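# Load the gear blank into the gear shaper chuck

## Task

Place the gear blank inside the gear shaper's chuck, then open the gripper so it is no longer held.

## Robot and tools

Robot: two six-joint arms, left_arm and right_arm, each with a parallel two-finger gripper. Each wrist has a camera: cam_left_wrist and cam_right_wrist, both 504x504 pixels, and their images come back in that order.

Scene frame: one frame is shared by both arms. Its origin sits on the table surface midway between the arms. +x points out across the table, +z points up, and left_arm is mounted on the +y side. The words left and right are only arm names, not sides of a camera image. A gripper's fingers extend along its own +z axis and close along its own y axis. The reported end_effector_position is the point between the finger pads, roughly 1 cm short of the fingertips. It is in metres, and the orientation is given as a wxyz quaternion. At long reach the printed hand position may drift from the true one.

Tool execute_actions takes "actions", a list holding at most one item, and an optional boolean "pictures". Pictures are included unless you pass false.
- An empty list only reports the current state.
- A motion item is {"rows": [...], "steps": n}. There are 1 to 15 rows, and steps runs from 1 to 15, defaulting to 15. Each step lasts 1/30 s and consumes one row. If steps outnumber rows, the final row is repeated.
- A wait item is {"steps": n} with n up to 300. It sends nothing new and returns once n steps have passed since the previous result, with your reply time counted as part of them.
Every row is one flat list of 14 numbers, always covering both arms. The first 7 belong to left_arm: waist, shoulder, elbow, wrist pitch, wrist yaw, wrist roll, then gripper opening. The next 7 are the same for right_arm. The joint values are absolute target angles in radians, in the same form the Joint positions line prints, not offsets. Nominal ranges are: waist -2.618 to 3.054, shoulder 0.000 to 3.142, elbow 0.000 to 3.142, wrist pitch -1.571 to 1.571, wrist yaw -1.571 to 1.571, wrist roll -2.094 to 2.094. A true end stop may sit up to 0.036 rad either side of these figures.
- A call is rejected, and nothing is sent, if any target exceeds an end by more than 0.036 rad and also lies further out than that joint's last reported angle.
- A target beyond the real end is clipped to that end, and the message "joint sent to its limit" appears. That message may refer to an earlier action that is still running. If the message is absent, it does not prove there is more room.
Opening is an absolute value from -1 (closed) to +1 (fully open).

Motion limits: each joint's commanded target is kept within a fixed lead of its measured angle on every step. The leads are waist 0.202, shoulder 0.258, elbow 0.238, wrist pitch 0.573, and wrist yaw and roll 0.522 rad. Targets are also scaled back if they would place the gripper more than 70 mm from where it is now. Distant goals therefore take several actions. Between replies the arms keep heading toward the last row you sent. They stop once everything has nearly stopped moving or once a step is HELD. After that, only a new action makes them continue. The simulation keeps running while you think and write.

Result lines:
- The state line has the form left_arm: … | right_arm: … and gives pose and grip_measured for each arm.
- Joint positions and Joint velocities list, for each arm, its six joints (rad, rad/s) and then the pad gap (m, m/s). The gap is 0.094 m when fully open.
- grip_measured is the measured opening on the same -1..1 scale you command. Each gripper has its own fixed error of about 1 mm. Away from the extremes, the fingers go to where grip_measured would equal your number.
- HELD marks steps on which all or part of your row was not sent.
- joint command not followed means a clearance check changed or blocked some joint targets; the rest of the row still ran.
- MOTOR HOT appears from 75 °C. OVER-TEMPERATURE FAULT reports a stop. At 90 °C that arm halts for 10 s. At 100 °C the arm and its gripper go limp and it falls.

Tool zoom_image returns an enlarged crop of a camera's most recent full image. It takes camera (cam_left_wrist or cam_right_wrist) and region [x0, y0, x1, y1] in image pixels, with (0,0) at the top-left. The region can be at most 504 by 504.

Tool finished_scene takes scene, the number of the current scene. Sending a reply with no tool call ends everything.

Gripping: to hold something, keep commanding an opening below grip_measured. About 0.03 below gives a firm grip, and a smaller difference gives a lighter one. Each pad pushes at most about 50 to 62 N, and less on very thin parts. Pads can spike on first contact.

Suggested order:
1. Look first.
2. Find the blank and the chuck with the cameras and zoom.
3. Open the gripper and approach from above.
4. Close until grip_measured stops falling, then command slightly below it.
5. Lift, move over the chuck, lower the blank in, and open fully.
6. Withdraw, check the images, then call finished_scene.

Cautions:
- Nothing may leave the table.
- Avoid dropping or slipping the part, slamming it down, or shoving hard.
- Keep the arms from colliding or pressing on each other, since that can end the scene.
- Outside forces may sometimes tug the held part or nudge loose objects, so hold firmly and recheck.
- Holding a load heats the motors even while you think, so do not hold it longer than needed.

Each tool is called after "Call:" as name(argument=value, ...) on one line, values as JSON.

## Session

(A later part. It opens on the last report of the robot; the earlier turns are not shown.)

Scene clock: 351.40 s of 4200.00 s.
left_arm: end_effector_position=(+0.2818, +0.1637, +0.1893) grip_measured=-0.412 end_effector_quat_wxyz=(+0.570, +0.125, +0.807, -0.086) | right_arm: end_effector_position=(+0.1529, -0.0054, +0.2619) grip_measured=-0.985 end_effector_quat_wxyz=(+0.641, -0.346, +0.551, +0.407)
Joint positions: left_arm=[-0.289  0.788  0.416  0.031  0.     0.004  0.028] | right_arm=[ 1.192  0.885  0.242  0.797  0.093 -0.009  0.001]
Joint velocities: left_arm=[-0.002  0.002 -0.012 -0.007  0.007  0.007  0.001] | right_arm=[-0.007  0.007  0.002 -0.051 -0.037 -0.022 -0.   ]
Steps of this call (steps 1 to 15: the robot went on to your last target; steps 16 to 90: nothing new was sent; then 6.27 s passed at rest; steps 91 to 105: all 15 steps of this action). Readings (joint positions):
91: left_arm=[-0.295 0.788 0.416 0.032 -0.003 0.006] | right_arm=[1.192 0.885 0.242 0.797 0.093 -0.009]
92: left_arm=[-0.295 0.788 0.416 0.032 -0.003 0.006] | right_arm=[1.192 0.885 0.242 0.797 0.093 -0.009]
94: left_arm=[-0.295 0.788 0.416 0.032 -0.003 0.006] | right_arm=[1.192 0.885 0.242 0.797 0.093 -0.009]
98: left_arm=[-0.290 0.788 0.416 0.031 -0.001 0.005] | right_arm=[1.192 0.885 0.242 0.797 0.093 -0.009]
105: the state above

Call:
execute_actions(actions=[{"rows":[[-0.292,0.80,0.43,0.045,0,0,-0.47,1.2,0.88,0.26,0.81,0.1,0,-1],[-0.292,0.80,0.43,0.045,0,0,-0.47,1.2,0.88,0.26,0.81,0.1,0,-1],[-0.292,0.80,0.43,0.045,0,0,-0.47,1.2,0.88,0.26,0.81,0.1,0,-1],[-0.292,0.80,0.43,0.045,0,0,-0.42,1.2,0.88,0.26,0.81,0.1,0,-1],[-0.292,0.80,0.43,0.045,0,0,-0.38,1.2,0.88,0.26,0.81,0.1,0,-1],[-0.292,0.80,0.43,0.045,0,0,-0.3,1.2,0.88,0.26,0.81,0.1,0,-1]],"steps":15}])

Call:
zoom_image(camera="cam_right_wrist", region=[220, 220, 300, 300])

Scene clock: 359.40 s of 4200.00 s.
left_arm: end_effector_position=(+0.2830, +0.1634, +0.1927) grip_measured=-0.302 end_effector_quat_wxyz=(+0.576, +0.125, +0.803, -0.087) | right_arm: end_effector_position=(+0.1529, -0.0054, +0.2619) grip_measured=-0.985 end_effector_quat_wxyz=(+0.641, -0.346, +0.551, +0.407)
Joint positions: left_arm=[-0.289  0.788  0.416  0.045 -0.     0.004  0.033] | right_arm=[ 1.192  0.885  0.242  0.797  0.093 -0.009  0.001]
Joint velocities: left_arm=[ 0.012 -0.017 -0.002 -0.022  0.022  0.022 -0.001] | right_arm=[ 0.012  0.007  0.012  0.037 -0.022  0.037 -0.   ]
Steps of this call (steps 1 to 15: the robot went on to your last target; steps 16 to 90: nothing new was sent; then 4.50 s passed at rest; steps 91 to 105: all 15 steps of this action). Readings (joint positions):
91: left_arm=[-0.289 0.788 0.416 0.032 0.000 0.004] | right_arm=[1.192 0.885 0.242 0.797 0.093 -0.009]
92: left_arm=[-0.289 0.788 0.416 0.032 0.000 0.004] | right_arm=[1.192 0.885 0.242 0.797 0.093 -0.009]
94: left_arm=[-0.289 0.788 0.416 0.032 0.000 0.004] | right_arm=[1.192 0.885 0.242 0.797 0.093 -0.009]
98: left_arm=[-0.289 0.788 0.416 0.038 -0.000 0.004] | right_arm=[1.192 0.885 0.242 0.797 0.093 -0.009]
105: the state above

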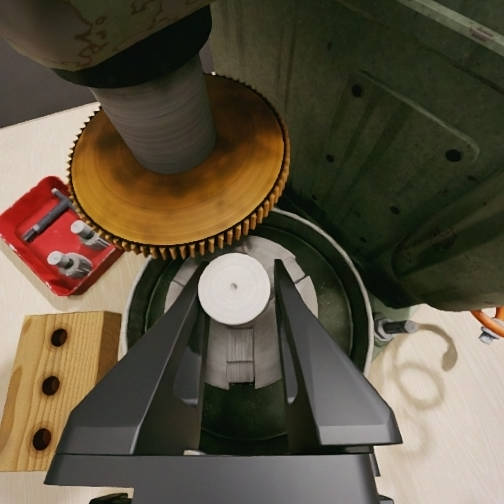

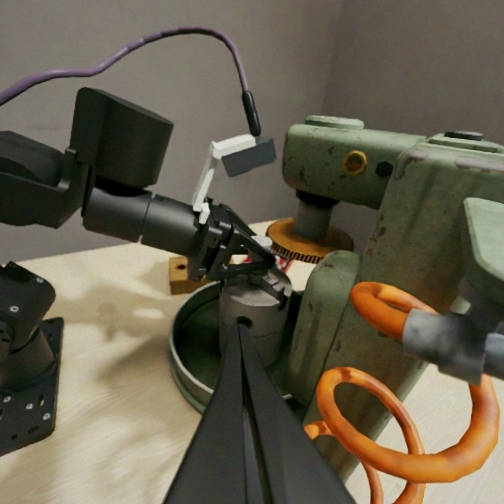

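Region (220, 220, 300, 300) of cam_right_wrist's 504x504 image, scaled by 6.300, with more detail than that image has.

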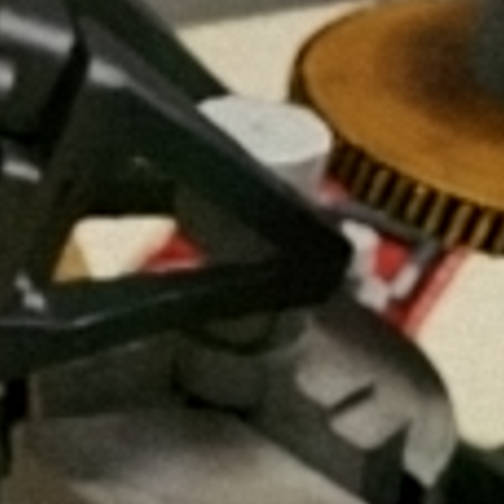

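Call:
execute_actions(actions=[{"rows":[[-0.296,0.80,0.43,0.045,0,0,-0.3,1.2,0.88,0.26,0.81,0.1,0,-1],[-0.299,0.80,0.43,0.045,0,0,-0.3,1.2,0.88,0.26,0.81,0.1,0,-1],[-0.302,0.80,0.43,0.045,0,0,-0.3,1.2,0.88,0.26,0.81,0.1,0,-1],[-0.305,0.80,0.43,0.045,0,0,-0.3,1.2,0.88,0.26,0.81,0.1,0,-1],[-0.308,0.80,0.43,0.045,0,0,-0.3,1.2,0.88,0.26,0.81,0.1,0,-1]],"steps":15}])

Call:
zoom_image(camera="cam_right_wrist", region=[220, 220, 300, 300])

Scene clock: 367.83 s of 4200.00 s.
left_arm: end_effector_position=(+0.2826, +0.1607, +0.1940) grip_measured=-0.302 end_effector_quat_wxyz=(+0.578, +0.128, +0.801, -0.089) | right_arm: end_effector_position=(+0.1529, -0.0054, +0.2619) grip_measured=-0.985 end_effector_quat_wxyz=(+0.641, -0.346, +0.551, +0.407)
Joint positions: left_arm=[-0.298  0.788  0.416  0.051 -0.002  0.004  0.033] | right_arm=[ 1.192  0.885  0.242  0.797  0.093 -0.009  0.001]
Joint velocities: left_arm=[ 0.012 -0.017 -0.017  0.095 -0.051  0.007 -0.001] | right_arm=[-0.002 -0.002  0.002  0.007  0.168 -0.037 -0.   ]
Steps of this call (steps 1 to 15: the robot went on to your last target; steps 16 to 90: nothing new was sent; then 4.93 s passed at rest; steps 91 to 105: all 15 steps of this action). Readings (joint positions):
91: left_arm=[-0.289 0.788 0.416 0.047 -0.000 0.004] | right_arm=[1.192 0.885 0.242 0.797 0.093 -0.009]
92: left_arm=[-0.289 0.788 0.416 0.047 -0.000 0.004] | right_arm=[1.192 0.885 0.242 0.797 0.093 -0.009]
94: left_arm=[-0.292 0.788 0.416 0.047 -0.000 0.004] | right_arm=[1.192 0.885 0.242 0.797 0.093 -0.009]
98: left_arm=[-0.298 0.788 0.416 0.050 -0.001 0.004] | right_arm=[1.192 0.885 0.242 0.797 0.093 -0.009]
105: the state above

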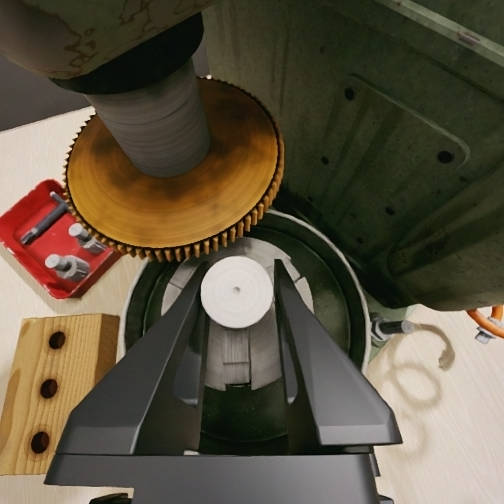

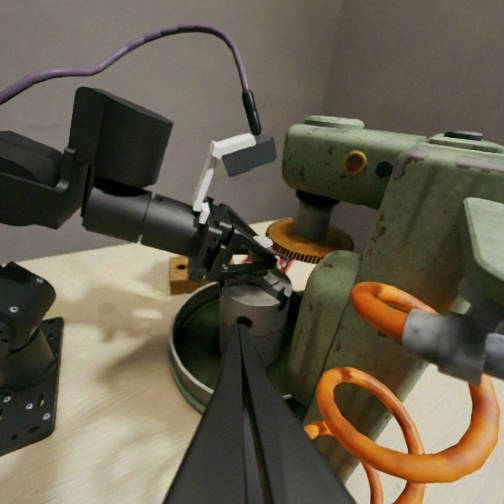

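Region (220, 220, 300, 300) of cam_right_wrist's 504x504 image, scaled by 6.300, with more detail than that image has.

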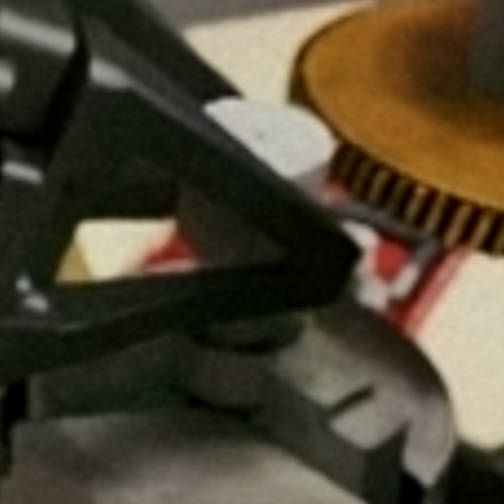

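Call:
execute_actions(actions=[{"rows":[[-0.30,0.80,0.43,0.06,0,0,-0.34,1.2,0.88,0.26,0.81,0.1,0,-1],[-0.296,0.80,0.43,0.065,0,0,-0.38,1.2,0.88,0.26,0.81,0.1,0,-1],[-0.294,0.80,0.42,0.07,0,0,-0.41,1.2,0.88,0.26,0.81,0.1,0,-1],[-0.294,0.80,0.41,0.07,0,0,-0.45,1.2,0.88,0.26,0.81,0.1,0,-1]],"steps":15}], pictures=false)

Call:
execute_actions(actions=[{"rows":[[-0.294,0.80,0.405,0.07,0,0,-0.45,1.2,0.88,0.26,0.81,0.1,0,-1],[-0.294,0.80,0.40,0.07,0,0,-0.45,1.2,0.88,0.26,0.81,0.1,0,-1],[-0.294,0.80,0.395,0.07,0,0,-0.45,1.2,0.88,0.26,0.81,0.1,0,-1],[-0.294,0.80,0.39,0.07,0,0,-0.45,1.2,0.88,0.26,0.81,0.1,0,-1],[-0.294,0.80,0.385,0.07,0,0,-0.45,1.2,0.88,0.26,0.81,0.1,0,-1]],"steps":15}])

Scene clock: 376.73 s of 4200.00 s.
left_arm: end_effector_position=(+0.2830, +0.1607, +0.1953) grip_measured=-0.411 end_effector_quat_wxyz=(+0.580, +0.127, +0.800, -0.089) | right_arm: end_effector_position=(+0.1529, -0.0054, +0.2619) grip_measured=-0.985 end_effector_quat_wxyz=(+0.641, -0.346, +0.551, +0.407)
Joint positions: left_arm=[-0.298  0.788  0.416  0.056 -0.002  0.004  0.028] | right_arm=[ 1.192  0.885  0.242  0.797  0.093 -0.009  0.001]
Joint velocities: left_arm=[ 0.022 -0.007 -0.002 -0.051 -0.007  0.007  0.   ] | right_arm=[-0.002  0.002  0.012 -0.007  0.022  0.081  0.   ]
Steps of this call (steps 1 to 15: the robot went on to your last target; steps 16 to 90: nothing new was sent; then 5.40 s passed at rest; steps 91 to 105: all 15 steps of this action). Readings (joint positions):
91: left_arm=[-0.298 0.788 0.416 0.052 -0.002 0.004] | right_arm=[1.192 0.885 0.242 0.797 0.093 -0.009]
92: left_arm=[-0.298 0.788 0.416 0.055 -0.002 0.004] | right_arm=[1.192 0.885 0.242 0.797 0.093 -0.009]
94: left_arm=[-0.298 0.788 0.416 0.056 -0.002 0.004] | right_arm=[1.192 0.885 0.242 0.797 0.093 -0.009]
98: left_arm=[-0.298 0.788 0.416 0.056 -0.002 0.004] | right_arm=[1.192 0.885 0.242 0.797 0.093 -0.009]
105: the state above

Scene clock: 377.23 s of 4200.00 s.
left_arm: end_effector_position=(+0.2833, +0.1606, +0.1950) grip_measured=-0.411 end_effector_quat_wxyz=(+0.583, +0.127, +0.798, -0.090) | right_arm: end_effector_position=(+0.1529, -0.0054, +0.2619) grip_measured=-0.985 end_effector_quat_wxyz=(+0.641, -0.346, +0.551, +0.407)
Joint positions: left_arm=[-0.298  0.788  0.408  0.071 -0.002  0.004  0.028] | right_arm=[ 1.192  0.885  0.242  0.797  0.093 -0.009  0.001]
Joint velocities: left_arm=[-0.002 -0.012 -0.002 -0.037  0.007  0.007 -0.001] | right_arm=[-0.002  0.012 -0.017 -0.022 -0.007 -0.037 -0.   ]
Steps of this call (steps 1 to 15: all 15 steps of this action). Readings (joint positions):
1: left_arm=[-0.298 0.788 0.416 0.056 -0.002 0.004] | right_arm=[1.192 0.885 0.242 0.797 0.093 -0.009]
2: left_arm=[-0.298 0.788 0.416 0.056 -0.002 0.004] | right_arm=[1.192 0.885 0.242 0.797 0.093 -0.009]
4: left_arm=[-0.298 0.788 0.416 0.056 -0.002 0.004] | right_arm=[1.192 0.885 0.242 0.797 0.093 -0.009]
8: left_arm=[-0.298 0.788 0.410 0.067 -0.002 0.004] | right_arm=[1.192 0.885 0.242 0.797 0.093 -0.009]
15: the state above

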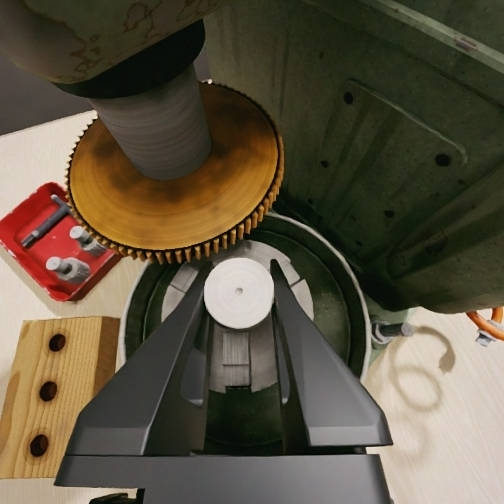

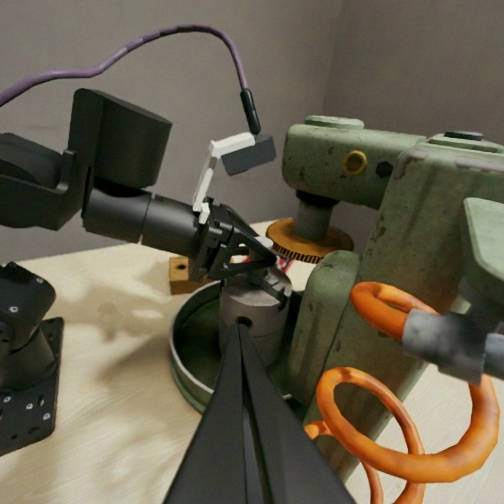

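Sweep waist slowly under pressure.

Call:
execute_actions(actions=[{"rows":[[-0.292,0.80,0.385,0.05,0,0,-0.45,1.2,0.88,0.26,0.81,0.1,0,-1],[-0.291,0.80,0.385,0.05,0,0,-0.45,1.2,0.88,0.26,0.81,0.1,0,-1],[-0.290,0.80,0.385,0.05,0,0,-0.45,1.2,0.88,0.26,0.81,0.1,0,-1],[-0.289,0.80,0.385,0.05,0,0,-0.45,1.2,0.88,0.26,0.81,0.1,0,-1],[-0.288,0.80,0.385,0.05,0,0,-0.45,1.2,0.88,0.26,0.81,0.1,0,-1],[-0.287,0.80,0.385,0.05,0,0,-0.45,1.2,0.88,0.26,0.81,0.1,0,-1],[-0.286,0.80,0.385,0.05,0,0,-0.45,1.2,0.88,0.26,0.81,0.1,0,-1],[-0.285,0.80,0.385,0.05,0,0,-0.45,1.2,0.88,0.26,0.81,0.1,0,-1],[-0.284,0.80,0.385,0.05,0,0,-0.45,1.2,0.88,0.26,0.81,0.1,0,-1]],"steps":15}])

Call:
zoom_image(camera="cam_right_wrist", region=[220, 220, 300, 300])

Scene clock: 385.20 s of 4200.00 s.
left_arm: end_effector_position=(+0.2835, +0.1613, +0.1951) grip_measured=-0.411 end_effector_quat_wxyz=(+0.583, +0.126, +0.798, -0.090) | right_arm: end_effector_position=(+0.1529, -0.0054, +0.2619) grip_measured=-0.985 end_effector_quat_wxyz=(+0.641, -0.346, +0.551, +0.407)
Joint positions: left_arm=[-0.294  0.788  0.408  0.071  0.002  0.004  0.028] | right_arm=[ 1.192  0.885  0.242  0.797  0.093 -0.009  0.001]
Joint velocities: left_arm=[-0.012  0.002  0.017  0.037  0.051  0.081 -0.   ] | right_arm=[ 0.007  0.007 -0.007 -0.007 -0.007 -0.051  0.   ]
Steps of this call (steps 1 to 15: the robot went on to your last target; steps 16 to 90: nothing new was sent; then 4.47 s passed at rest; steps 91 to 105: all 15 steps of this action). Readings (joint positions):
91: left_arm=[-0.298 0.788 0.408 0.071 -0.002 0.004] | right_arm=[1.192 0.885 0.242 0.797 0.093 -0.009]
92: left_arm=[-0.298 0.788 0.408 0.071 -0.002 0.004] | right_arm=[1.192 0.885 0.242 0.797 0.093 -0.009]
94: left_arm=[-0.298 0.788 0.408 0.071 -0.002 0.004] | right_arm=[1.192 0.885 0.242 0.797 0.093 -0.009]
98: left_arm=[-0.296 0.788 0.408 0.071 -0.000 0.004] | right_arm=[1.192 0.885 0.242 0.797 0.093 -0.009]
105: the state above

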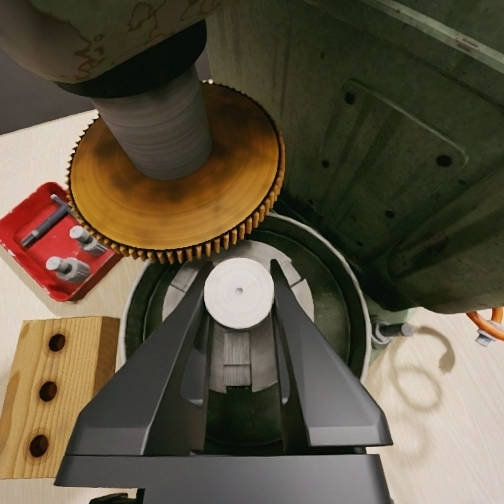

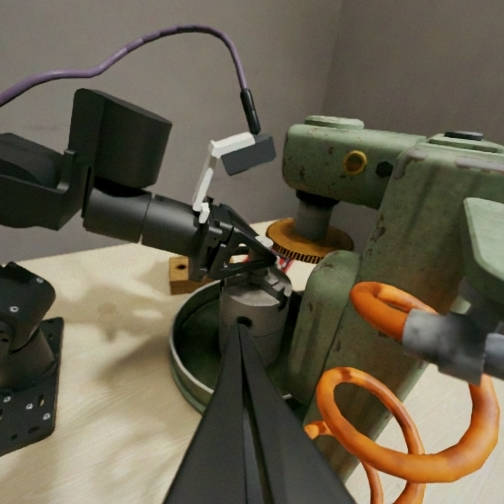

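Region (220, 220, 300, 300) of cam_right_wrist's 504x504 image, scaled by 6.300, with more detail than that image has.

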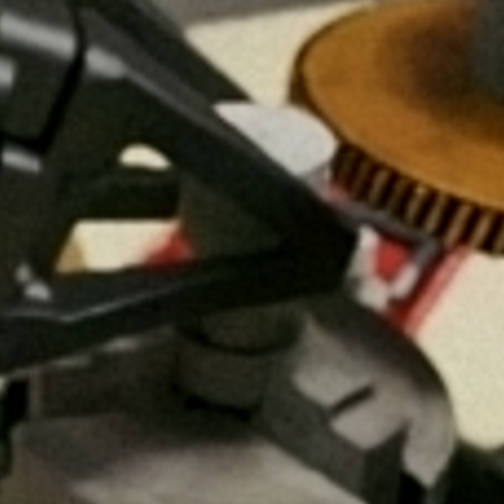

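Call:
execute_actions(actions=[{"rows":[[-0.29,0.79,0.39,0.05,0,0,-0.45,1.2,0.88,0.26,0.81,0.1,0,-1],[-0.29,0.78,0.39,0.05,0,0,-0.45,1.2,0.88,0.26,0.81,0.1,0,-1],[-0.29,0.77,0.39,0.05,0,0,-0.45,1.2,0.88,0.26,0.81,0.1,0,-1],[-0.29,0.766,0.39,0.05,0,0,-0.45,1.2,0.88,0.26,0.81,0.1,0,-1],[-0.29,0.763,0.39,0.05,0,0,-0.45,1.2,0.88,0.26,0.81,0.1,0,-1],[-0.29,0.76,0.39,0.05,0,0,-0.45,1.2,0.88,0.26,0.81,0.1,0,-1],[-0.29,0.757,0.39,0.05,0,0,-0.45,1.2,0.88,0.26,0.81,0.1,0,-1]],"steps":15}])

Call:
zoom_image(camera="cam_right_wrist", region=[220, 220, 300, 300])

Scene clock: 394.17 s of 4200.00 s.
left_arm: end_effector_position=(+0.2835, +0.1613, +0.1951) grip_measured=-0.411 end_effector_quat_wxyz=(+0.583, +0.126, +0.798, -0.090) | right_arm: end_effector_position=(+0.1529, -0.0054, +0.2619) grip_measured=-0.985 end_effector_quat_wxyz=(+0.641, -0.346, +0.551, +0.407)
Joint positions: left_arm=[-0.294  0.788  0.408  0.071  0.002  0.004  0.028] | right_arm=[ 1.192  0.885  0.242  0.797  0.093 -0.009  0.001]
Joint velocities: left_arm=[-0.027 -0.007  0.002  0.051 -0.022  0.022  0.001] | right_arm=[ 0.002  0.007 -0.012 -0.095  0.051  0.051 -0.001]
Steps of this call (steps 1 to 15: the robot went on to your last target; steps 16 to 90: nothing new was sent; then 5.47 s passed at rest; steps 91 to 105: all 15 steps of this action). Readings (joint positions):
91: left_arm=[-0.294 0.788 0.408 0.071 0.002 0.004] | right_arm=[1.192 0.885 0.242 0.797 0.093 -0.009]
92: left_arm=[-0.294 0.788 0.408 0.071 0.002 0.004] | right_arm=[1.192 0.885 0.242 0.797 0.093 -0.009]
94: left_arm=[-0.294 0.788 0.408 0.071 0.002 0.004] | right_arm=[1.192 0.885 0.242 0.797 0.093 -0.009]
98: left_arm=[-0.294 0.788 0.408 0.071 0.002 0.004] | right_arm=[1.192 0.885 0.242 0.797 0.093 -0.009]
105: the state above

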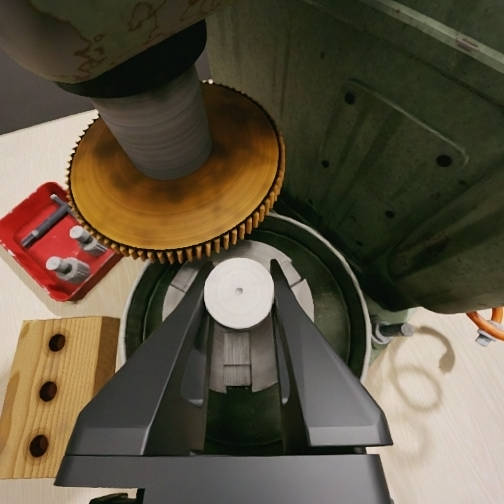

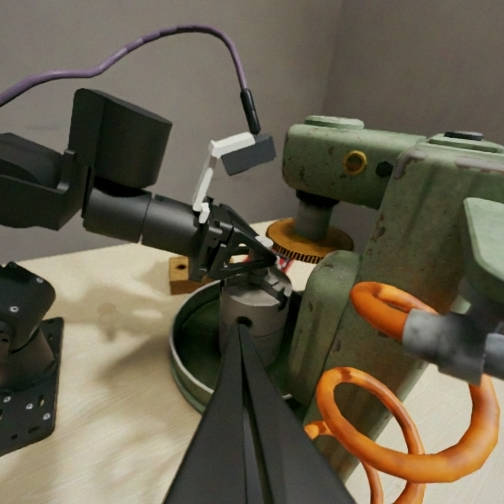

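Region (220, 220, 300, 300) of cam_right_wrist's 504x504 image, scaled by 6.300, with more detail than that image has.

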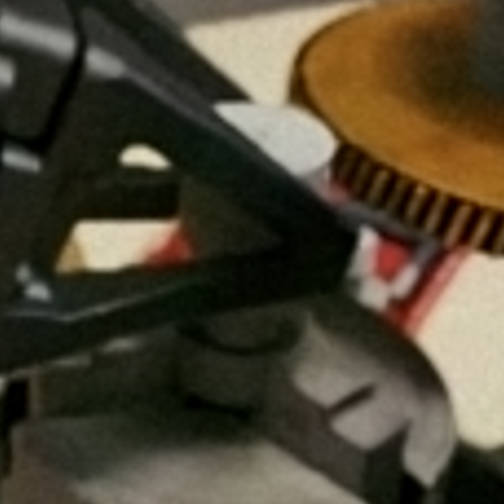

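Call:
execute_actions(actions=[{"rows":[[-0.29,0.754,0.39,0.05,0,0,-0.45,1.2,0.88,0.26,0.81,0.1,0,-1],[-0.29,0.751,0.39,0.05,0,0,-0.45,1.2,0.88,0.26,0.81,0.1,0,-1],[-0.29,0.748,0.39,0.05,0,0,-0.45,1.2,0.88,0.26,0.81,0.1,0,-1],[-0.29,0.745,0.39,0.05,0,0,-0.45,1.2,0.88,0.26,0.81,0.1,0,-1]],"steps":15}], pictures=false)

Scene clock: 400.43 s of 4200.00 s.
left_arm: end_effector_position=(+0.2812, +0.1620, +0.1953) grip_measured=-0.411 end_effector_quat_wxyz=(+0.582, +0.126, +0.798, -0.090) | right_arm: end_effector_position=(+0.1529, -0.0054, +0.2619) grip_measured=-0.985 end_effector_quat_wxyz=(+0.641, -0.346, +0.551, +0.407)
Joint positions: left_arm=[-0.294  0.773  0.408  0.053  0.002  0.004  0.028] | right_arm=[ 1.192  0.885  0.242  0.797  0.093 -0.009  0.001]
Joint velocities: left_arm=[-0.007 -0.012  0.002 -0.007  0.022 -0.051  0.   ] | right_arm=[-0.012 -0.007 -0.007  0.007 -0.095 -0.007 -0.   ]
Steps of this call (steps 1 to 15: the robot went on to your last target; steps 16 to 90: nothing new was sent; then 2.77 s passed at rest; steps 91 to 105: all 15 steps of this action). Readings (joint positions):
91: left_arm=[-0.294 0.788 0.408 0.071 0.002 0.004] | right_arm=[1.192 0.885 0.242 0.797 0.093 -0.009]
92: left_arm=[-0.294 0.786 0.408 0.070 0.002 0.004] | right_arm=[1.192 0.885 0.242 0.797 0.093 -0.009]
94: left_arm=[-0.294 0.779 0.408 0.062 0.002 0.004] | right_arm=[1.192 0.885 0.242 0.797 0.093 -0.009]
98: left_arm=[-0.294 0.773 0.408 0.054 0.002 0.004] | right_arm=[1.192 0.885 0.242 0.797 0.093 -0.009]
105: the state above

Call:
execute_actions(actions=[{"rows":[[-0.29,0.76,0.385,0.05,0,0,-0.45,1.2,0.88,0.26,0.81,0.1,0,-1],[-0.29,0.76,0.38,0.05,0,0,-0.45,1.2,0.88,0.26,0.81,0.1,0,-1],[-0.29,0.76,0.375,0.05,0,0,-0.45,1.2,0.88,0.26,0.81,0.1,0,-1]],"steps":15}])

Call:
zoom_image(camera="cam_right_wrist", region=[220, 220, 300, 300])

Scene clock: 404.17 s of 4200.00 s.
left_arm: end_effector_position=(+0.2813, +0.1620, +0.1947) grip_measured=-0.411 end_effector_quat_wxyz=(+0.583, +0.126, +0.797, -0.091) | right_arm: end_effector_position=(+0.1529, -0.0054, +0.2619) grip_measured=-0.985 end_effector_quat_wxyz=(+0.641, -0.346, +0.551, +0.407)
Joint positions: left_arm=[-0.294  0.773  0.402  0.064  0.002  0.004  0.028] | right_arm=[ 1.192  0.885  0.242  0.797  0.093 -0.009  0.001]
Joint velocities: left_arm=[ 0.007 -0.007 -0.012  0.022 -0.051 -0.022 -0.001] | right_arm=[-0.002  0.017 -0.012 -0.051 -0.037 -0.095 -0.001]
Steps of this call (steps 1 to 15: the robot went on to your last target; steps 16 to 90: nothing new was sent; then 0.23 s passed at rest; steps 91 to 105: all 15 steps of this action). Readings (joint positions):
91: left_arm=[-0.294 0.773 0.408 0.053 0.002 0.004] | right_arm=[1.192 0.885 0.242 0.797 0.093 -0.009]
92: left_arm=[-0.294 0.773 0.408 0.053 0.002 0.004] | right_arm=[1.192 0.885 0.242 0.797 0.093 -0.009]
94: left_arm=[-0.294 0.773 0.405 0.058 0.002 0.004] | right_arm=[1.192 0.885 0.242 0.797 0.093 -0.009]
98: left_arm=[-0.294 0.773 0.403 0.063 0.002 0.004] | right_arm=[1.192 0.885 0.242 0.797 0.093 -0.009]
105: the state above

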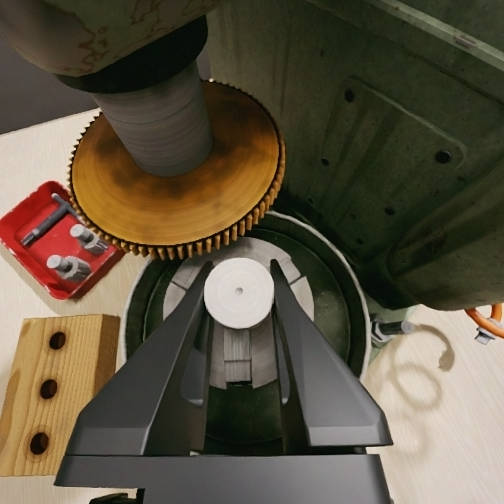

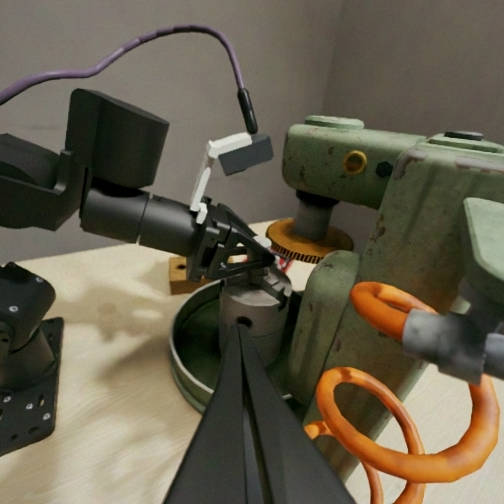

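Region (220, 220, 300, 300) of cam_right_wrist's 504x504 image, scaled by 6.300, with more detail than that image has.

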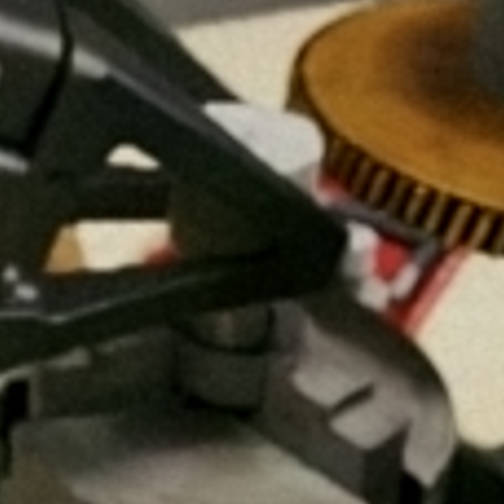

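Call:
execute_actions(actions=[{"rows":[[-0.287,0.775,0.385,0.05,0,0,-0.45,1.2,0.88,0.26,0.81,0.1,0,-1],[-0.285,0.78,0.385,0.05,0,0,-0.45,1.2,0.88,0.26,0.81,0.1,0,-1],[-0.284,0.785,0.385,0.05,0,0,-0.45,1.2,0.88,0.26,0.81,0.1,0,-1],[-0.283,0.788,0.385,0.05,0,0,-0.45,1.2,0.88,0.26,0.81,0.1,0,-1],[-0.282,0.79,0.385,0.05,0,0,-0.45,1.2,0.88,0.26,0.81,0.1,0,-1],[-0.281,0.79,0.385,0.05,0,0,-0.45,1.2,0.88,0.26,0.81,0.1,0,-1],[-0.280,0.79,0.385,0.05,0,0,-0.45,1.2,0.88,0.26,0.81,0.1,0,-1],[-0.279,0.79,0.385,0.05,0,0,-0.45,1.2,0.88,0.26,0.81,0.1,0,-1],[-0.278,0.79,0.385,0.05,0,0,-0.45,1.2,0.88,0.26,0.81,0.1,0,-1],[-0.277,0.79,0.385,0.05,0,0,-0.45,1.2,0.88,0.26,0.81,0.1,0,-1],[-0.276,0.79,0.385,0.05,0,0,-0.45,1.2,0.88,0.26,0.81,0.1,0,-1]],"steps":15}])

Call:
zoom_image(camera="cam_right_wrist", region=[220, 220, 300, 300])

Scene clock: 416.33 s of 4200.00 s.
left_arm: end_effector_position=(+0.2818, +0.1636, +0.1948) grip_measured=-0.411 end_effector_quat_wxyz=(+0.584, +0.124, +0.797, -0.090) | right_arm: end_effector_position=(+0.1529, -0.0054, +0.2619) grip_measured=-0.985 end_effector_quat_wxyz=(+0.641, -0.346, +0.551, +0.407)
Joint positions: left_arm=[-0.286  0.773  0.402  0.064  0.006  0.003  0.028] | right_arm=[ 1.192  0.885  0.242  0.797  0.093 -0.009  0.001]
Joint velocities: left_arm=[ 0.012 -0.012 -0.027  0.081 -0.066  0.051 -0.001] | right_arm=[ 0.007 -0.027  0.017  0.051 -0.007 -0.007  0.001]
Steps of this call (steps 1 to 15: the robot went on to your last target; steps 16 to 90: nothing new was sent; then 8.67 s passed at rest; steps 91 to 105: all 15 steps of this action). Readings (joint positions):
91: left_arm=[-0.294 0.773 0.402 0.064 0.002 0.004] | right_arm=[1.192 0.885 0.242 0.797 0.093 -0.009]
92: left_arm=[-0.294 0.773 0.402 0.064 0.002 0.004] | right_arm=[1.192 0.885 0.242 0.797 0.093 -0.009]
94: left_arm=[-0.293 0.773 0.402 0.064 0.003 0.004] | right_arm=[1.192 0.885 0.242 0.797 0.093 -0.009]
98: left_arm=[-0.291 0.773 0.402 0.064 0.005 0.003] | right_arm=[1.192 0.885 0.242 0.797 0.093 -0.009]
105: the state above

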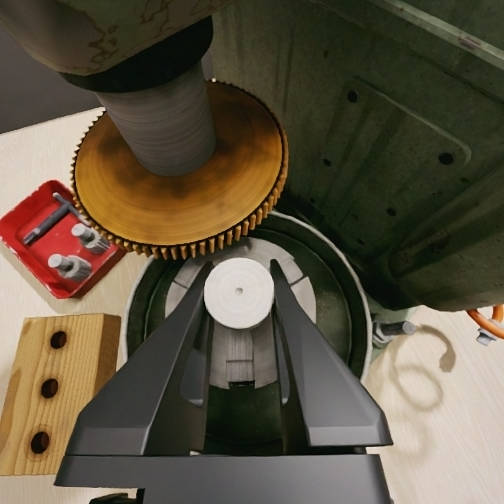

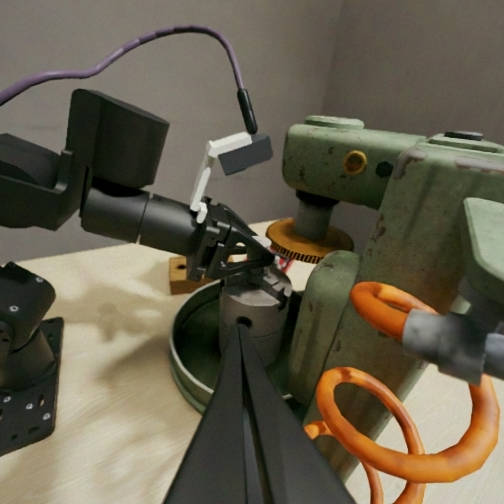

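Region (220, 220, 300, 300) of cam_right_wrist's 504x504 image, scaled by 6.300, with more detail than that image has.

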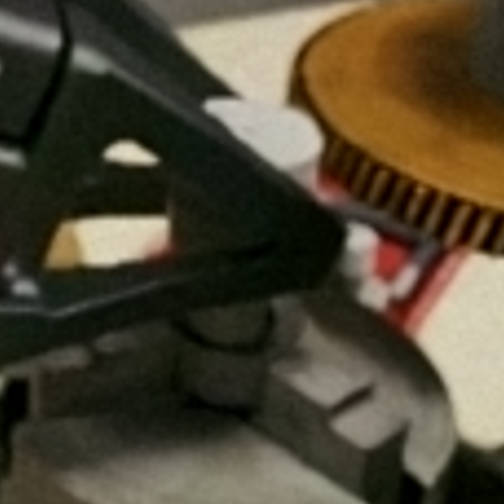

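Call:
execute_actions(actions=[{"rows":[[-0.275,0.792,0.385,0.05,0,0,-0.45,1.2,0.88,0.26,0.81,0.1,0,-1],[-0.274,0.794,0.385,0.05,0,0,-0.45,1.2,0.88,0.26,0.81,0.1,0,-1],[-0.273,0.796,0.385,0.05,0,0,-0.45,1.2,0.88,0.26,0.81,0.1,0,-1],[-0.272,0.798,0.385,0.05,0,0,-0.45,1.2,0.88,0.26,0.81,0.1,0,-1],[-0.271,0.80,0.385,0.05,0,0,-0.45,1.2,0.88,0.26,0.81,0.1,0,-1]],"steps":15}])

Call:
zoom_image(camera="cam_right_wrist", region=[220, 220, 300, 300])

Scene clock: 423.40 s of 4200.00 s.
left_arm: end_effector_position=(+0.2834, +0.1647, +0.1947) grip_measured=-0.411 end_effector_quat_wxyz=(+0.584, +0.122, +0.797, -0.089) | right_arm: end_effector_position=(+0.1529, -0.0054, +0.2619) grip_measured=-0.985 end_effector_quat_wxyz=(+0.641, -0.346, +0.551, +0.407)
Joint positions: left_arm=[-0.281  0.78   0.402  0.072  0.007  0.003  0.028] | right_arm=[ 1.192  0.885  0.242  0.797  0.093 -0.009  0.001]
Joint velocities: left_arm=[ 0.012 -0.002 -0.007 -0.007 -0.007 -0.066  0.001] | right_arm=[-0.002 -0.007 -0.012 -0.022 -0.022  0.022 -0.001]
Steps of this call (steps 1 to 15: the robot went on to your last target; steps 16 to 90: nothing new was sent; then 3.57 s passed at rest; steps 91 to 105: all 15 steps of this action). Readings (joint positions):
91: left_arm=[-0.286 0.773 0.402 0.064 0.006 0.003] | right_arm=[1.192 0.885 0.242 0.797 0.093 -0.009]
92: left_arm=[-0.286 0.773 0.402 0.064 0.006 0.003] | right_arm=[1.192 0.885 0.242 0.797 0.093 -0.009]
94: left_arm=[-0.285 0.773 0.402 0.064 0.007 0.003] | right_arm=[1.192 0.885 0.242 0.797 0.093 -0.009]
98: left_arm=[-0.281 0.779 0.402 0.071 0.007 0.003] | right_arm=[1.192 0.885 0.242 0.797 0.093 -0.009]
105: the state above

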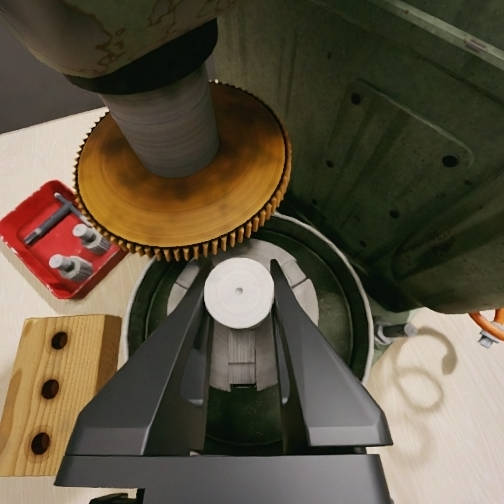

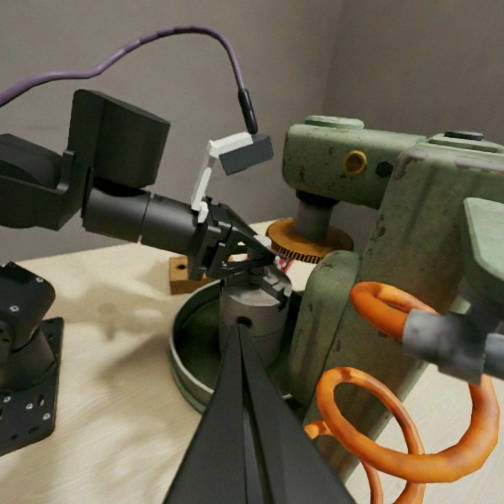

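Region (220, 220, 300, 300) of cam_right_wrist's 504x504 image, scaled by 6.300, with more detail than that image has.

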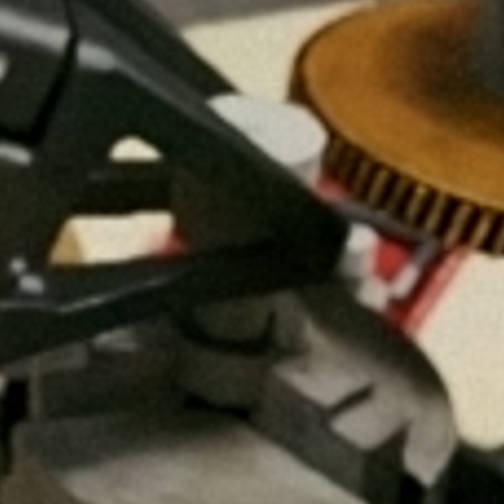

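Call:
execute_actions(actions=[{"rows":[[-0.270,0.80,0.385,0.05,0,0,-0.45,1.2,0.88,0.26,0.81,0.1,0,-1],[-0.2695,0.80,0.385,0.05,0,0,-0.45,1.2,0.88,0.26,0.81,0.1,0,-1],[-0.269,0.80,0.385,0.05,0,0,-0.45,1.2,0.88,0.26,0.81,0.1,0,-1],[-0.2685,0.80,0.385,0.05,0,0,-0.45,1.2,0.88,0.26,0.81,0.1,0,-1],[-0.268,0.80,0.385,0.05,0,0,-0.45,1.2,0.88,0.26,0.81,0.1,0,-1],[-0.2675,0.80,0.385,0.05,0,0,-0.45,1.2,0.88,0.26,0.81,0.1,0,-1],[-0.267,0.80,0.385,0.05,0,0,-0.45,1.2,0.88,0.26,0.81,0.1,0,-1]],"steps":15}])

Call:
zoom_image(camera="cam_right_wrist", region=[220, 220, 300, 300])

Scene clock: 429.27 s of 4200.00 s.
left_arm: end_effector_position=(+0.2835, +0.1652, +0.1948) grip_measured=-0.411 end_effector_quat_wxyz=(+0.584, +0.121, +0.797, -0.089) | right_arm: end_effector_position=(+0.1529, -0.0054, +0.2619) grip_measured=-0.985 end_effector_quat_wxyz=(+0.641, -0.346, +0.551, +0.407)
Joint positions: left_arm=[-0.278  0.78   0.402  0.072  0.009  0.002  0.028] | right_arm=[ 1.192  0.885  0.242  0.797  0.093 -0.009  0.001]
Joint velocities: left_arm=[-0.007 -0.022 -0.027  0.022  0.022 -0.051 -0.   ] | right_arm=[ 0.007 -0.007 -0.007 -0.037 -0.066  0.022 -0.001]
Steps of this call (steps 1 to 15: the robot went on to your last target; steps 16 to 90: nothing new was sent; then 2.37 s passed at rest; steps 91 to 105: all 15 steps of this action). Readings (joint positions):
91: left_arm=[-0.281 0.780 0.402 0.072 0.007 0.003] | right_arm=[1.192 0.885 0.242 0.797 0.093 -0.009]
92: left_arm=[-0.281 0.780 0.402 0.072 0.007 0.003] | right_arm=[1.192 0.885 0.242 0.797 0.093 -0.009]
94: left_arm=[-0.281 0.780 0.402 0.072 0.007 0.003] | right_arm=[1.192 0.885 0.242 0.797 0.093 -0.009]
98: left_arm=[-0.279 0.780 0.402 0.072 0.009 0.002] | right_arm=[1.192 0.885 0.242 0.797 0.093 -0.009]
105: the state above

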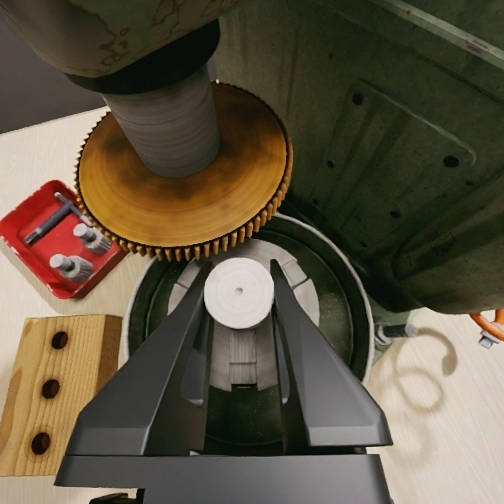

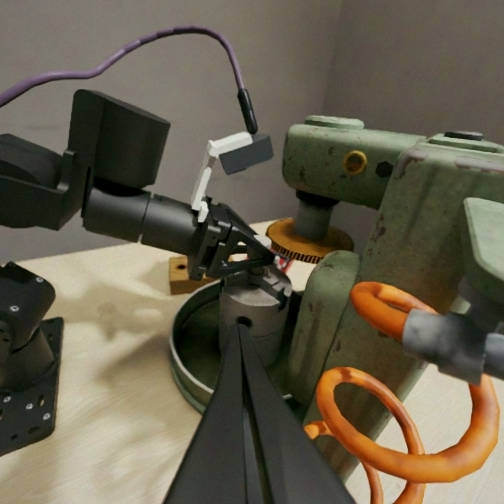

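Region (220, 220, 300, 300) of cam_right_wrist's 504x504 image, scaled by 6.300, with more detail than that image has.

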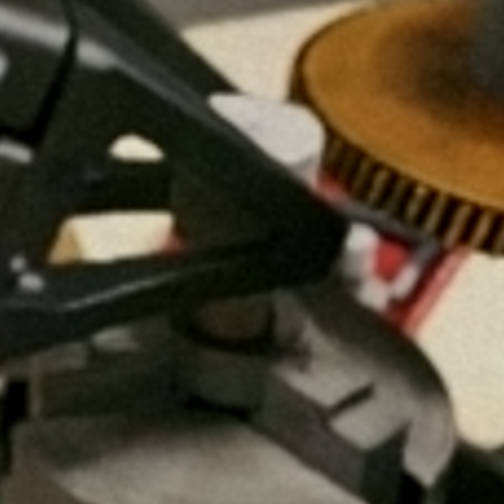

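Continue.

Call:
execute_actions(actions=[{"rows":[[-0.2665,0.80,0.385,0.05,0,0,-0.45,1.2,0.88,0.26,0.81,0.1,0,-1],[-0.266,0.80,0.385,0.05,0,0,-0.45,1.2,0.88,0.26,0.81,0.1,0,-1],[-0.2655,0.80,0.385,0.05,0,0,-0.45,1.2,0.88,0.26,0.81,0.1,0,-1],[-0.265,0.80,0.385,0.05,0,0,-0.45,1.2,0.88,0.26,0.81,0.1,0,-1],[-0.2645,0.80,0.385,0.05,0,0,-0.45,1.2,0.88,0.26,0.81,0.1,0,-1],[-0.264,0.80,0.385,0.05,0,0,-0.45,1.2,0.88,0.26,0.81,0.1,0,-1],[-0.2635,0.80,0.385,0.05,0,0,-0.45,1.2,0.88,0.26,0.81,0.1,0,-1],[-0.263,0.80,0.385,0.05,0,0,-0.45,1.2,0.88,0.26,0.81,0.1,0,-1],[-0.2625,0.80,0.385,0.05,0,0,-0.45,1.2,0.88,0.26,0.81,0.1,0,-1],[-0.262,0.80,0.385,0.05,0,0,-0.45,1.2,0.88,0.26,0.81,0.1,0,-1]],"steps":15}])

Call:
zoom_image(camera="cam_right_wrist", region=[220, 220, 300, 300])

Scene clock: 438.83 s of 4200.00 s.
left_arm: end_effector_position=(+0.2840, +0.1668, +0.1948) grip_measured=-0.411 end_effector_quat_wxyz=(+0.585, +0.119, +0.798, -0.088) | right_arm: end_effector_position=(+0.1529, -0.0054, +0.2619) grip_measured=-0.985 end_effector_quat_wxyz=(+0.641, -0.346, +0.551, +0.407)
Joint positions: left_arm=[-0.273  0.78   0.402  0.072  0.01   0.002  0.028] | right_arm=[ 1.192  0.885  0.242  0.797  0.093 -0.009  0.001]
Joint velocities: left_arm=[ 0.002 -0.027 -0.017 -0.022 -0.007 -0.022 -0.   ] | right_arm=[ 0.012 -0.012  0.002 -0.007 -0.007 -0.007  0.001]
Steps of this call (steps 1 to 15: the robot went on to your last target; steps 16 to 90: nothing new was sent; then 6.07 s passed at rest; steps 91 to 105: all 15 steps of this action). Readings (joint positions):
91: left_arm=[-0.278 0.780 0.402 0.072 0.009 0.002] | right_arm=[1.192 0.885 0.242 0.797 0.093 -0.009]
92: left_arm=[-0.278 0.780 0.402 0.072 0.009 0.002] | right_arm=[1.192 0.885 0.242 0.797 0.093 -0.009]
94: left_arm=[-0.278 0.780 0.402 0.072 0.009 0.002] | right_arm=[1.192 0.885 0.242 0.797 0.093 -0.009]
98: left_arm=[-0.275 0.780 0.402 0.072 0.010 0.002] | right_arm=[1.192 0.885 0.242 0.797 0.093 -0.009]
105: the state above

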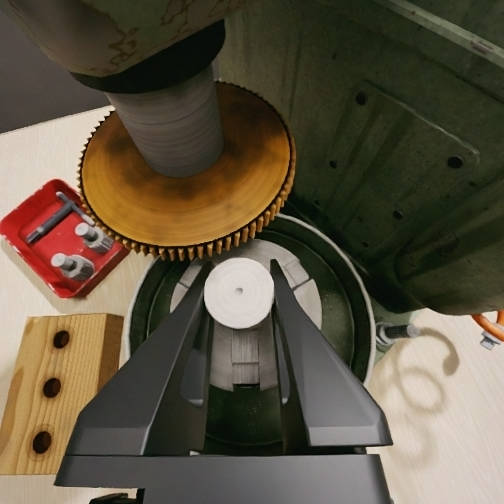

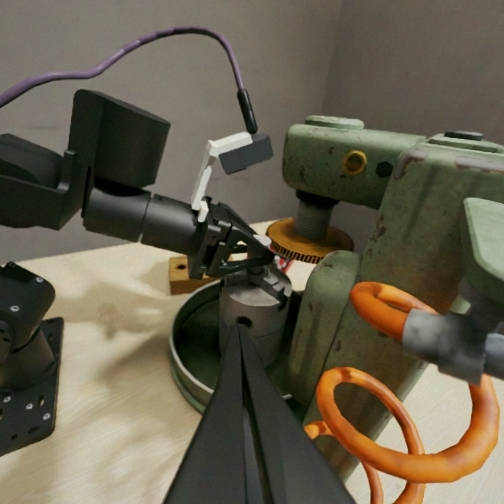

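Region (220, 220, 300, 300) of cam_right_wrist's 504x504 image, scaled by 6.300, with more detail than that image has.

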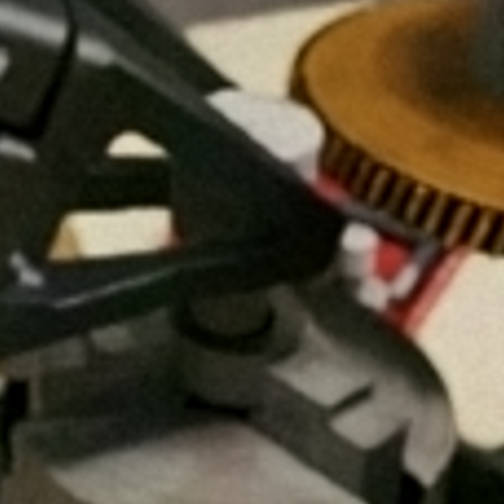

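Call:
execute_actions(actions=[{"rows":[[-0.27,0.801,0.385,0.05,0,0,-0.45,1.2,0.88,0.26,0.81,0.1,0,-1],[-0.27,0.802,0.385,0.05,0,0,-0.45,1.2,0.88,0.26,0.81,0.1,0,-1],[-0.27,0.803,0.385,0.05,0,0,-0.45,1.2,0.88,0.26,0.81,0.1,0,-1],[-0.27,0.804,0.385,0.05,0,0,-0.45,1.2,0.88,0.26,0.81,0.1,0,-1],[-0.27,0.805,0.385,0.05,0,0,-0.45,1.2,0.88,0.26,0.81,0.1,0,-1],[-0.27,0.806,0.385,0.05,0,0,-0.45,1.2,0.88,0.26,0.81,0.1,0,-1],[-0.27,0.807,0.385,0.05,0,0,-0.45,1.2,0.88,0.26,0.81,0.1,0,-1]],"steps":15}])

Call:
zoom_image(camera="cam_right_wrist", region=[220, 220, 300, 300])

Scene clock: 445.73 s of 4200.00 s.
left_arm: end_effector_position=(+0.2840, +0.1668, +0.1948) grip_measured=-0.411 end_effector_quat_wxyz=(+0.585, +0.119, +0.798, -0.088) | right_arm: end_effector_position=(+0.1529, -0.0054, +0.2619) grip_measured=-0.985 end_effector_quat_wxyz=(+0.641, -0.346, +0.551, +0.407)
Joint positions: left_arm=[-0.273  0.78   0.402  0.072  0.01   0.002  0.028] | right_arm=[ 1.192  0.885  0.242  0.797  0.093 -0.009  0.001]
Joint velocities: left_arm=[-0.002  0.002 -0.007 -0.051 -0.007  0.007 -0.001] | right_arm=[-0.002 -0.002  0.017  0.051 -0.051 -0.037  0.001]
Steps of this call (steps 1 to 15: the robot went on to your last target; steps 16 to 90: nothing new was sent; then 3.40 s passed at rest; steps 91 to 105: all 15 steps of this action). Readings (joint positions):
91: left_arm=[-0.273 0.780 0.402 0.072 0.010 0.002] | right_arm=[1.192 0.885 0.242 0.797 0.093 -0.009]
92: left_arm=[-0.273 0.780 0.402 0.072 0.010 0.002] | right_arm=[1.192 0.885 0.242 0.797 0.093 -0.009]
94: left_arm=[-0.273 0.780 0.402 0.072 0.010 0.002] | right_arm=[1.192 0.885 0.242 0.797 0.093 -0.009]
98: left_arm=[-0.273 0.780 0.402 0.072 0.010 0.002] | right_arm=[1.192 0.885 0.242 0.797 0.093 -0.009]
105: the state above

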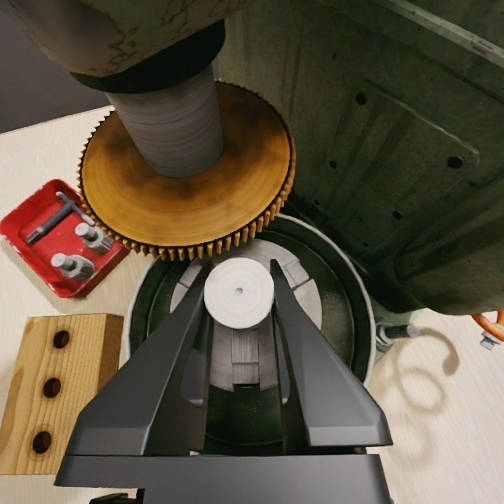

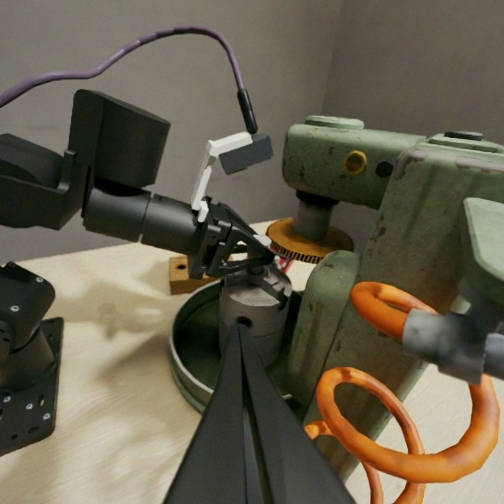

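Region (220, 220, 300, 300) of cam_right_wrist's 504x504 image, scaled by 6.300, with more detail than that image has.

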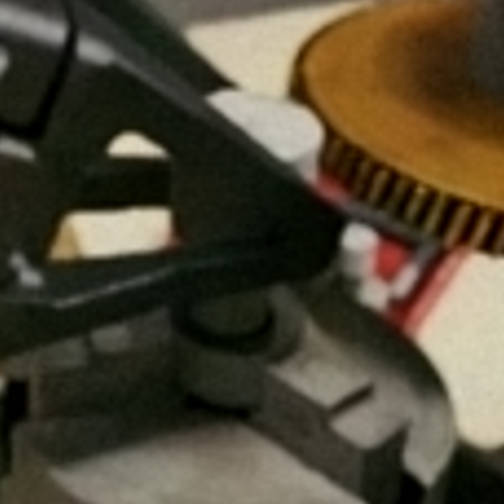

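Ease the wrist pressure so the shoulder can slide.

Call:
execute_actions(actions=[{"rows":[[-0.27,0.805,0.385,0.055,0,0,-0.45,1.2,0.88,0.26,0.81,0.1,0,-1],[-0.27,0.805,0.385,0.06,0,0,-0.45,1.2,0.88,0.26,0.81,0.1,0,-1],[-0.27,0.805,0.385,0.065,0,0,-0.45,1.2,0.88,0.26,0.81,0.1,0,-1]],"steps":15}], pictures=false)

Scene clock: 450.17 s of 4200.00 s.
left_arm: end_effector_position=(+0.2841, +0.1668, +0.1949) grip_measured=-0.411 end_effector_quat_wxyz=(+0.585, +0.119, +0.797, -0.088) | right_arm: end_effector_position=(+0.1529, -0.0054, +0.2619) grip_measured=-0.985 end_effector_quat_wxyz=(+0.641, -0.346, +0.551, +0.407)
Joint positions: left_arm=[-0.273  0.78   0.402  0.073  0.01   0.002  0.028] | right_arm=[ 1.192  0.885  0.242  0.797  0.093 -0.009  0.001]
Joint velocities: left_arm=[ 0.007 -0.012 -0.002  0.066  0.022  0.051 -0.   ] | right_arm=[-0.002  0.007  0.007 -0.007 -0.051 -0.037  0.001]
Steps of this call (steps 1 to 15: the robot went on to your last target; steps 16 to 90: nothing new was sent; then 0.93 s passed at rest; steps 91 to 105: all 15 steps of this action). Readings (joint positions):
91: left_arm=[-0.273 0.780 0.402 0.073 0.010 0.002] | right_arm=[1.192 0.885 0.242 0.797 0.093 -0.009]
92: left_arm=[-0.273 0.780 0.402 0.073 0.010 0.002] | right_arm=[1.192 0.885 0.242 0.797 0.093 -0.009]
94: left_arm=[-0.273 0.780 0.402 0.073 0.010 0.002] | right_arm=[1.192 0.885 0.242 0.797 0.093 -0.009]
98: left_arm=[-0.273 0.780 0.402 0.073 0.010 0.002] | right_arm=[1.192 0.885 0.242 0.797 0.093 -0.009]
105: the state above

Call:
execute_actions(actions=[{"rows":[[-0.27,0.808,0.385,0.07,0,0,-0.45,1.2,0.88,0.26,0.81,0.1,0,-1],[-0.27,0.810,0.385,0.07,0,0,-0.45,1.2,0.88,0.26,0.81,0.1,0,-1],[-0.27,0.810,0.385,0.07,0,0,-0.45,1.2,0.88,0.26,0.81,0.1,0,-1],[-0.27,0.803,0.385,0.065,0,0,-0.45,1.2,0.88,0.26,0.81,0.1,0,-1]],"steps":15}])

Call:
zoom_image(camera="cam_right_wrist", region=[220, 220, 300, 300])

Scene clock: 455.33 s of 4200.00 s.
left_arm: end_effector_position=(+0.2855, +0.1663, +0.1944) grip_measured=-0.411 end_effector_quat_wxyz=(+0.585, +0.119, +0.797, -0.088) | right_arm: end_effector_position=(+0.1529, -0.0054, +0.2619) grip_measured=-0.985 end_effector_quat_wxyz=(+0.641, -0.346, +0.551, +0.407)
Joint positions: left_arm=[-0.273  0.79   0.402  0.083  0.01   0.002  0.028] | right_arm=[ 1.192  0.885  0.242  0.797  0.093 -0.009  0.001]
Joint velocities: left_arm=[-0.017 -0.002 -0.002  0.037  0.037 -0.051 -0.001] | right_arm=[-0.007  0.002 -0.007 -0.051 -0.037  0.095 -0.   ]
Steps of this call (steps 1 to 15: the robot went on to your last target; steps 16 to 90: nothing new was sent; then 1.67 s passed at rest; steps 91 to 105: all 15 steps of this action). Readings (joint positions):
91: left_arm=[-0.273 0.782 0.402 0.074 0.010 0.002] | right_arm=[1.192 0.885 0.242 0.797 0.093 -0.009]
92: left_arm=[-0.273 0.785 0.402 0.078 0.010 0.002] | right_arm=[1.192 0.885 0.242 0.797 0.093 -0.009]
94: left_arm=[-0.273 0.789 0.402 0.083 0.010 0.002] | right_arm=[1.192 0.885 0.242 0.797 0.093 -0.009]
98: left_arm=[-0.273 0.790 0.402 0.083 0.010 0.002] | right_arm=[1.192 0.885 0.242 0.797 0.093 -0.009]
105: the state above

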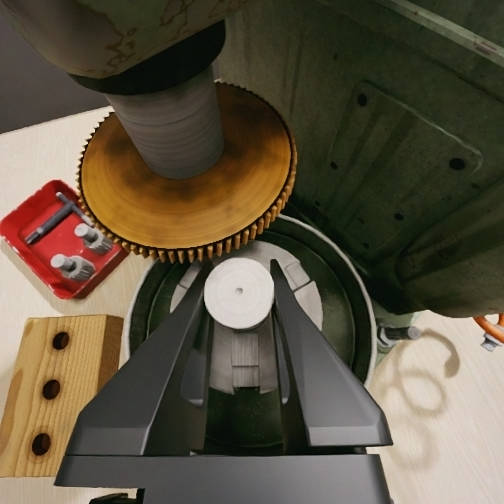

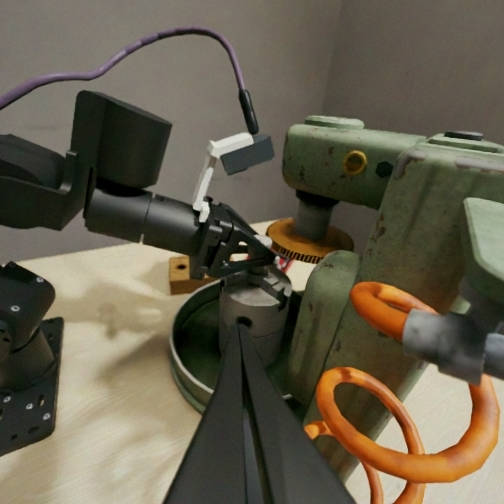

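Region (220, 220, 300, 300) of cam_right_wrist's 504x504 image, scaled by 6.300, with more detail than that image has.

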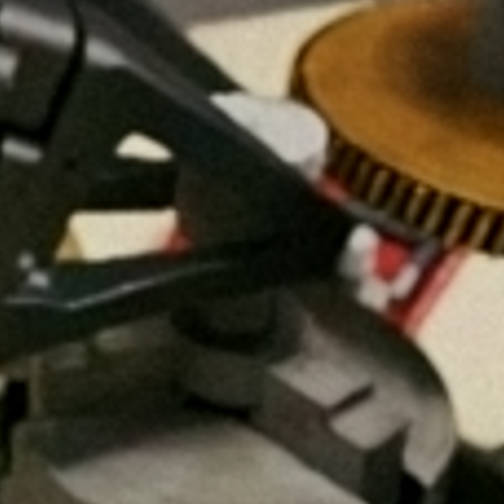

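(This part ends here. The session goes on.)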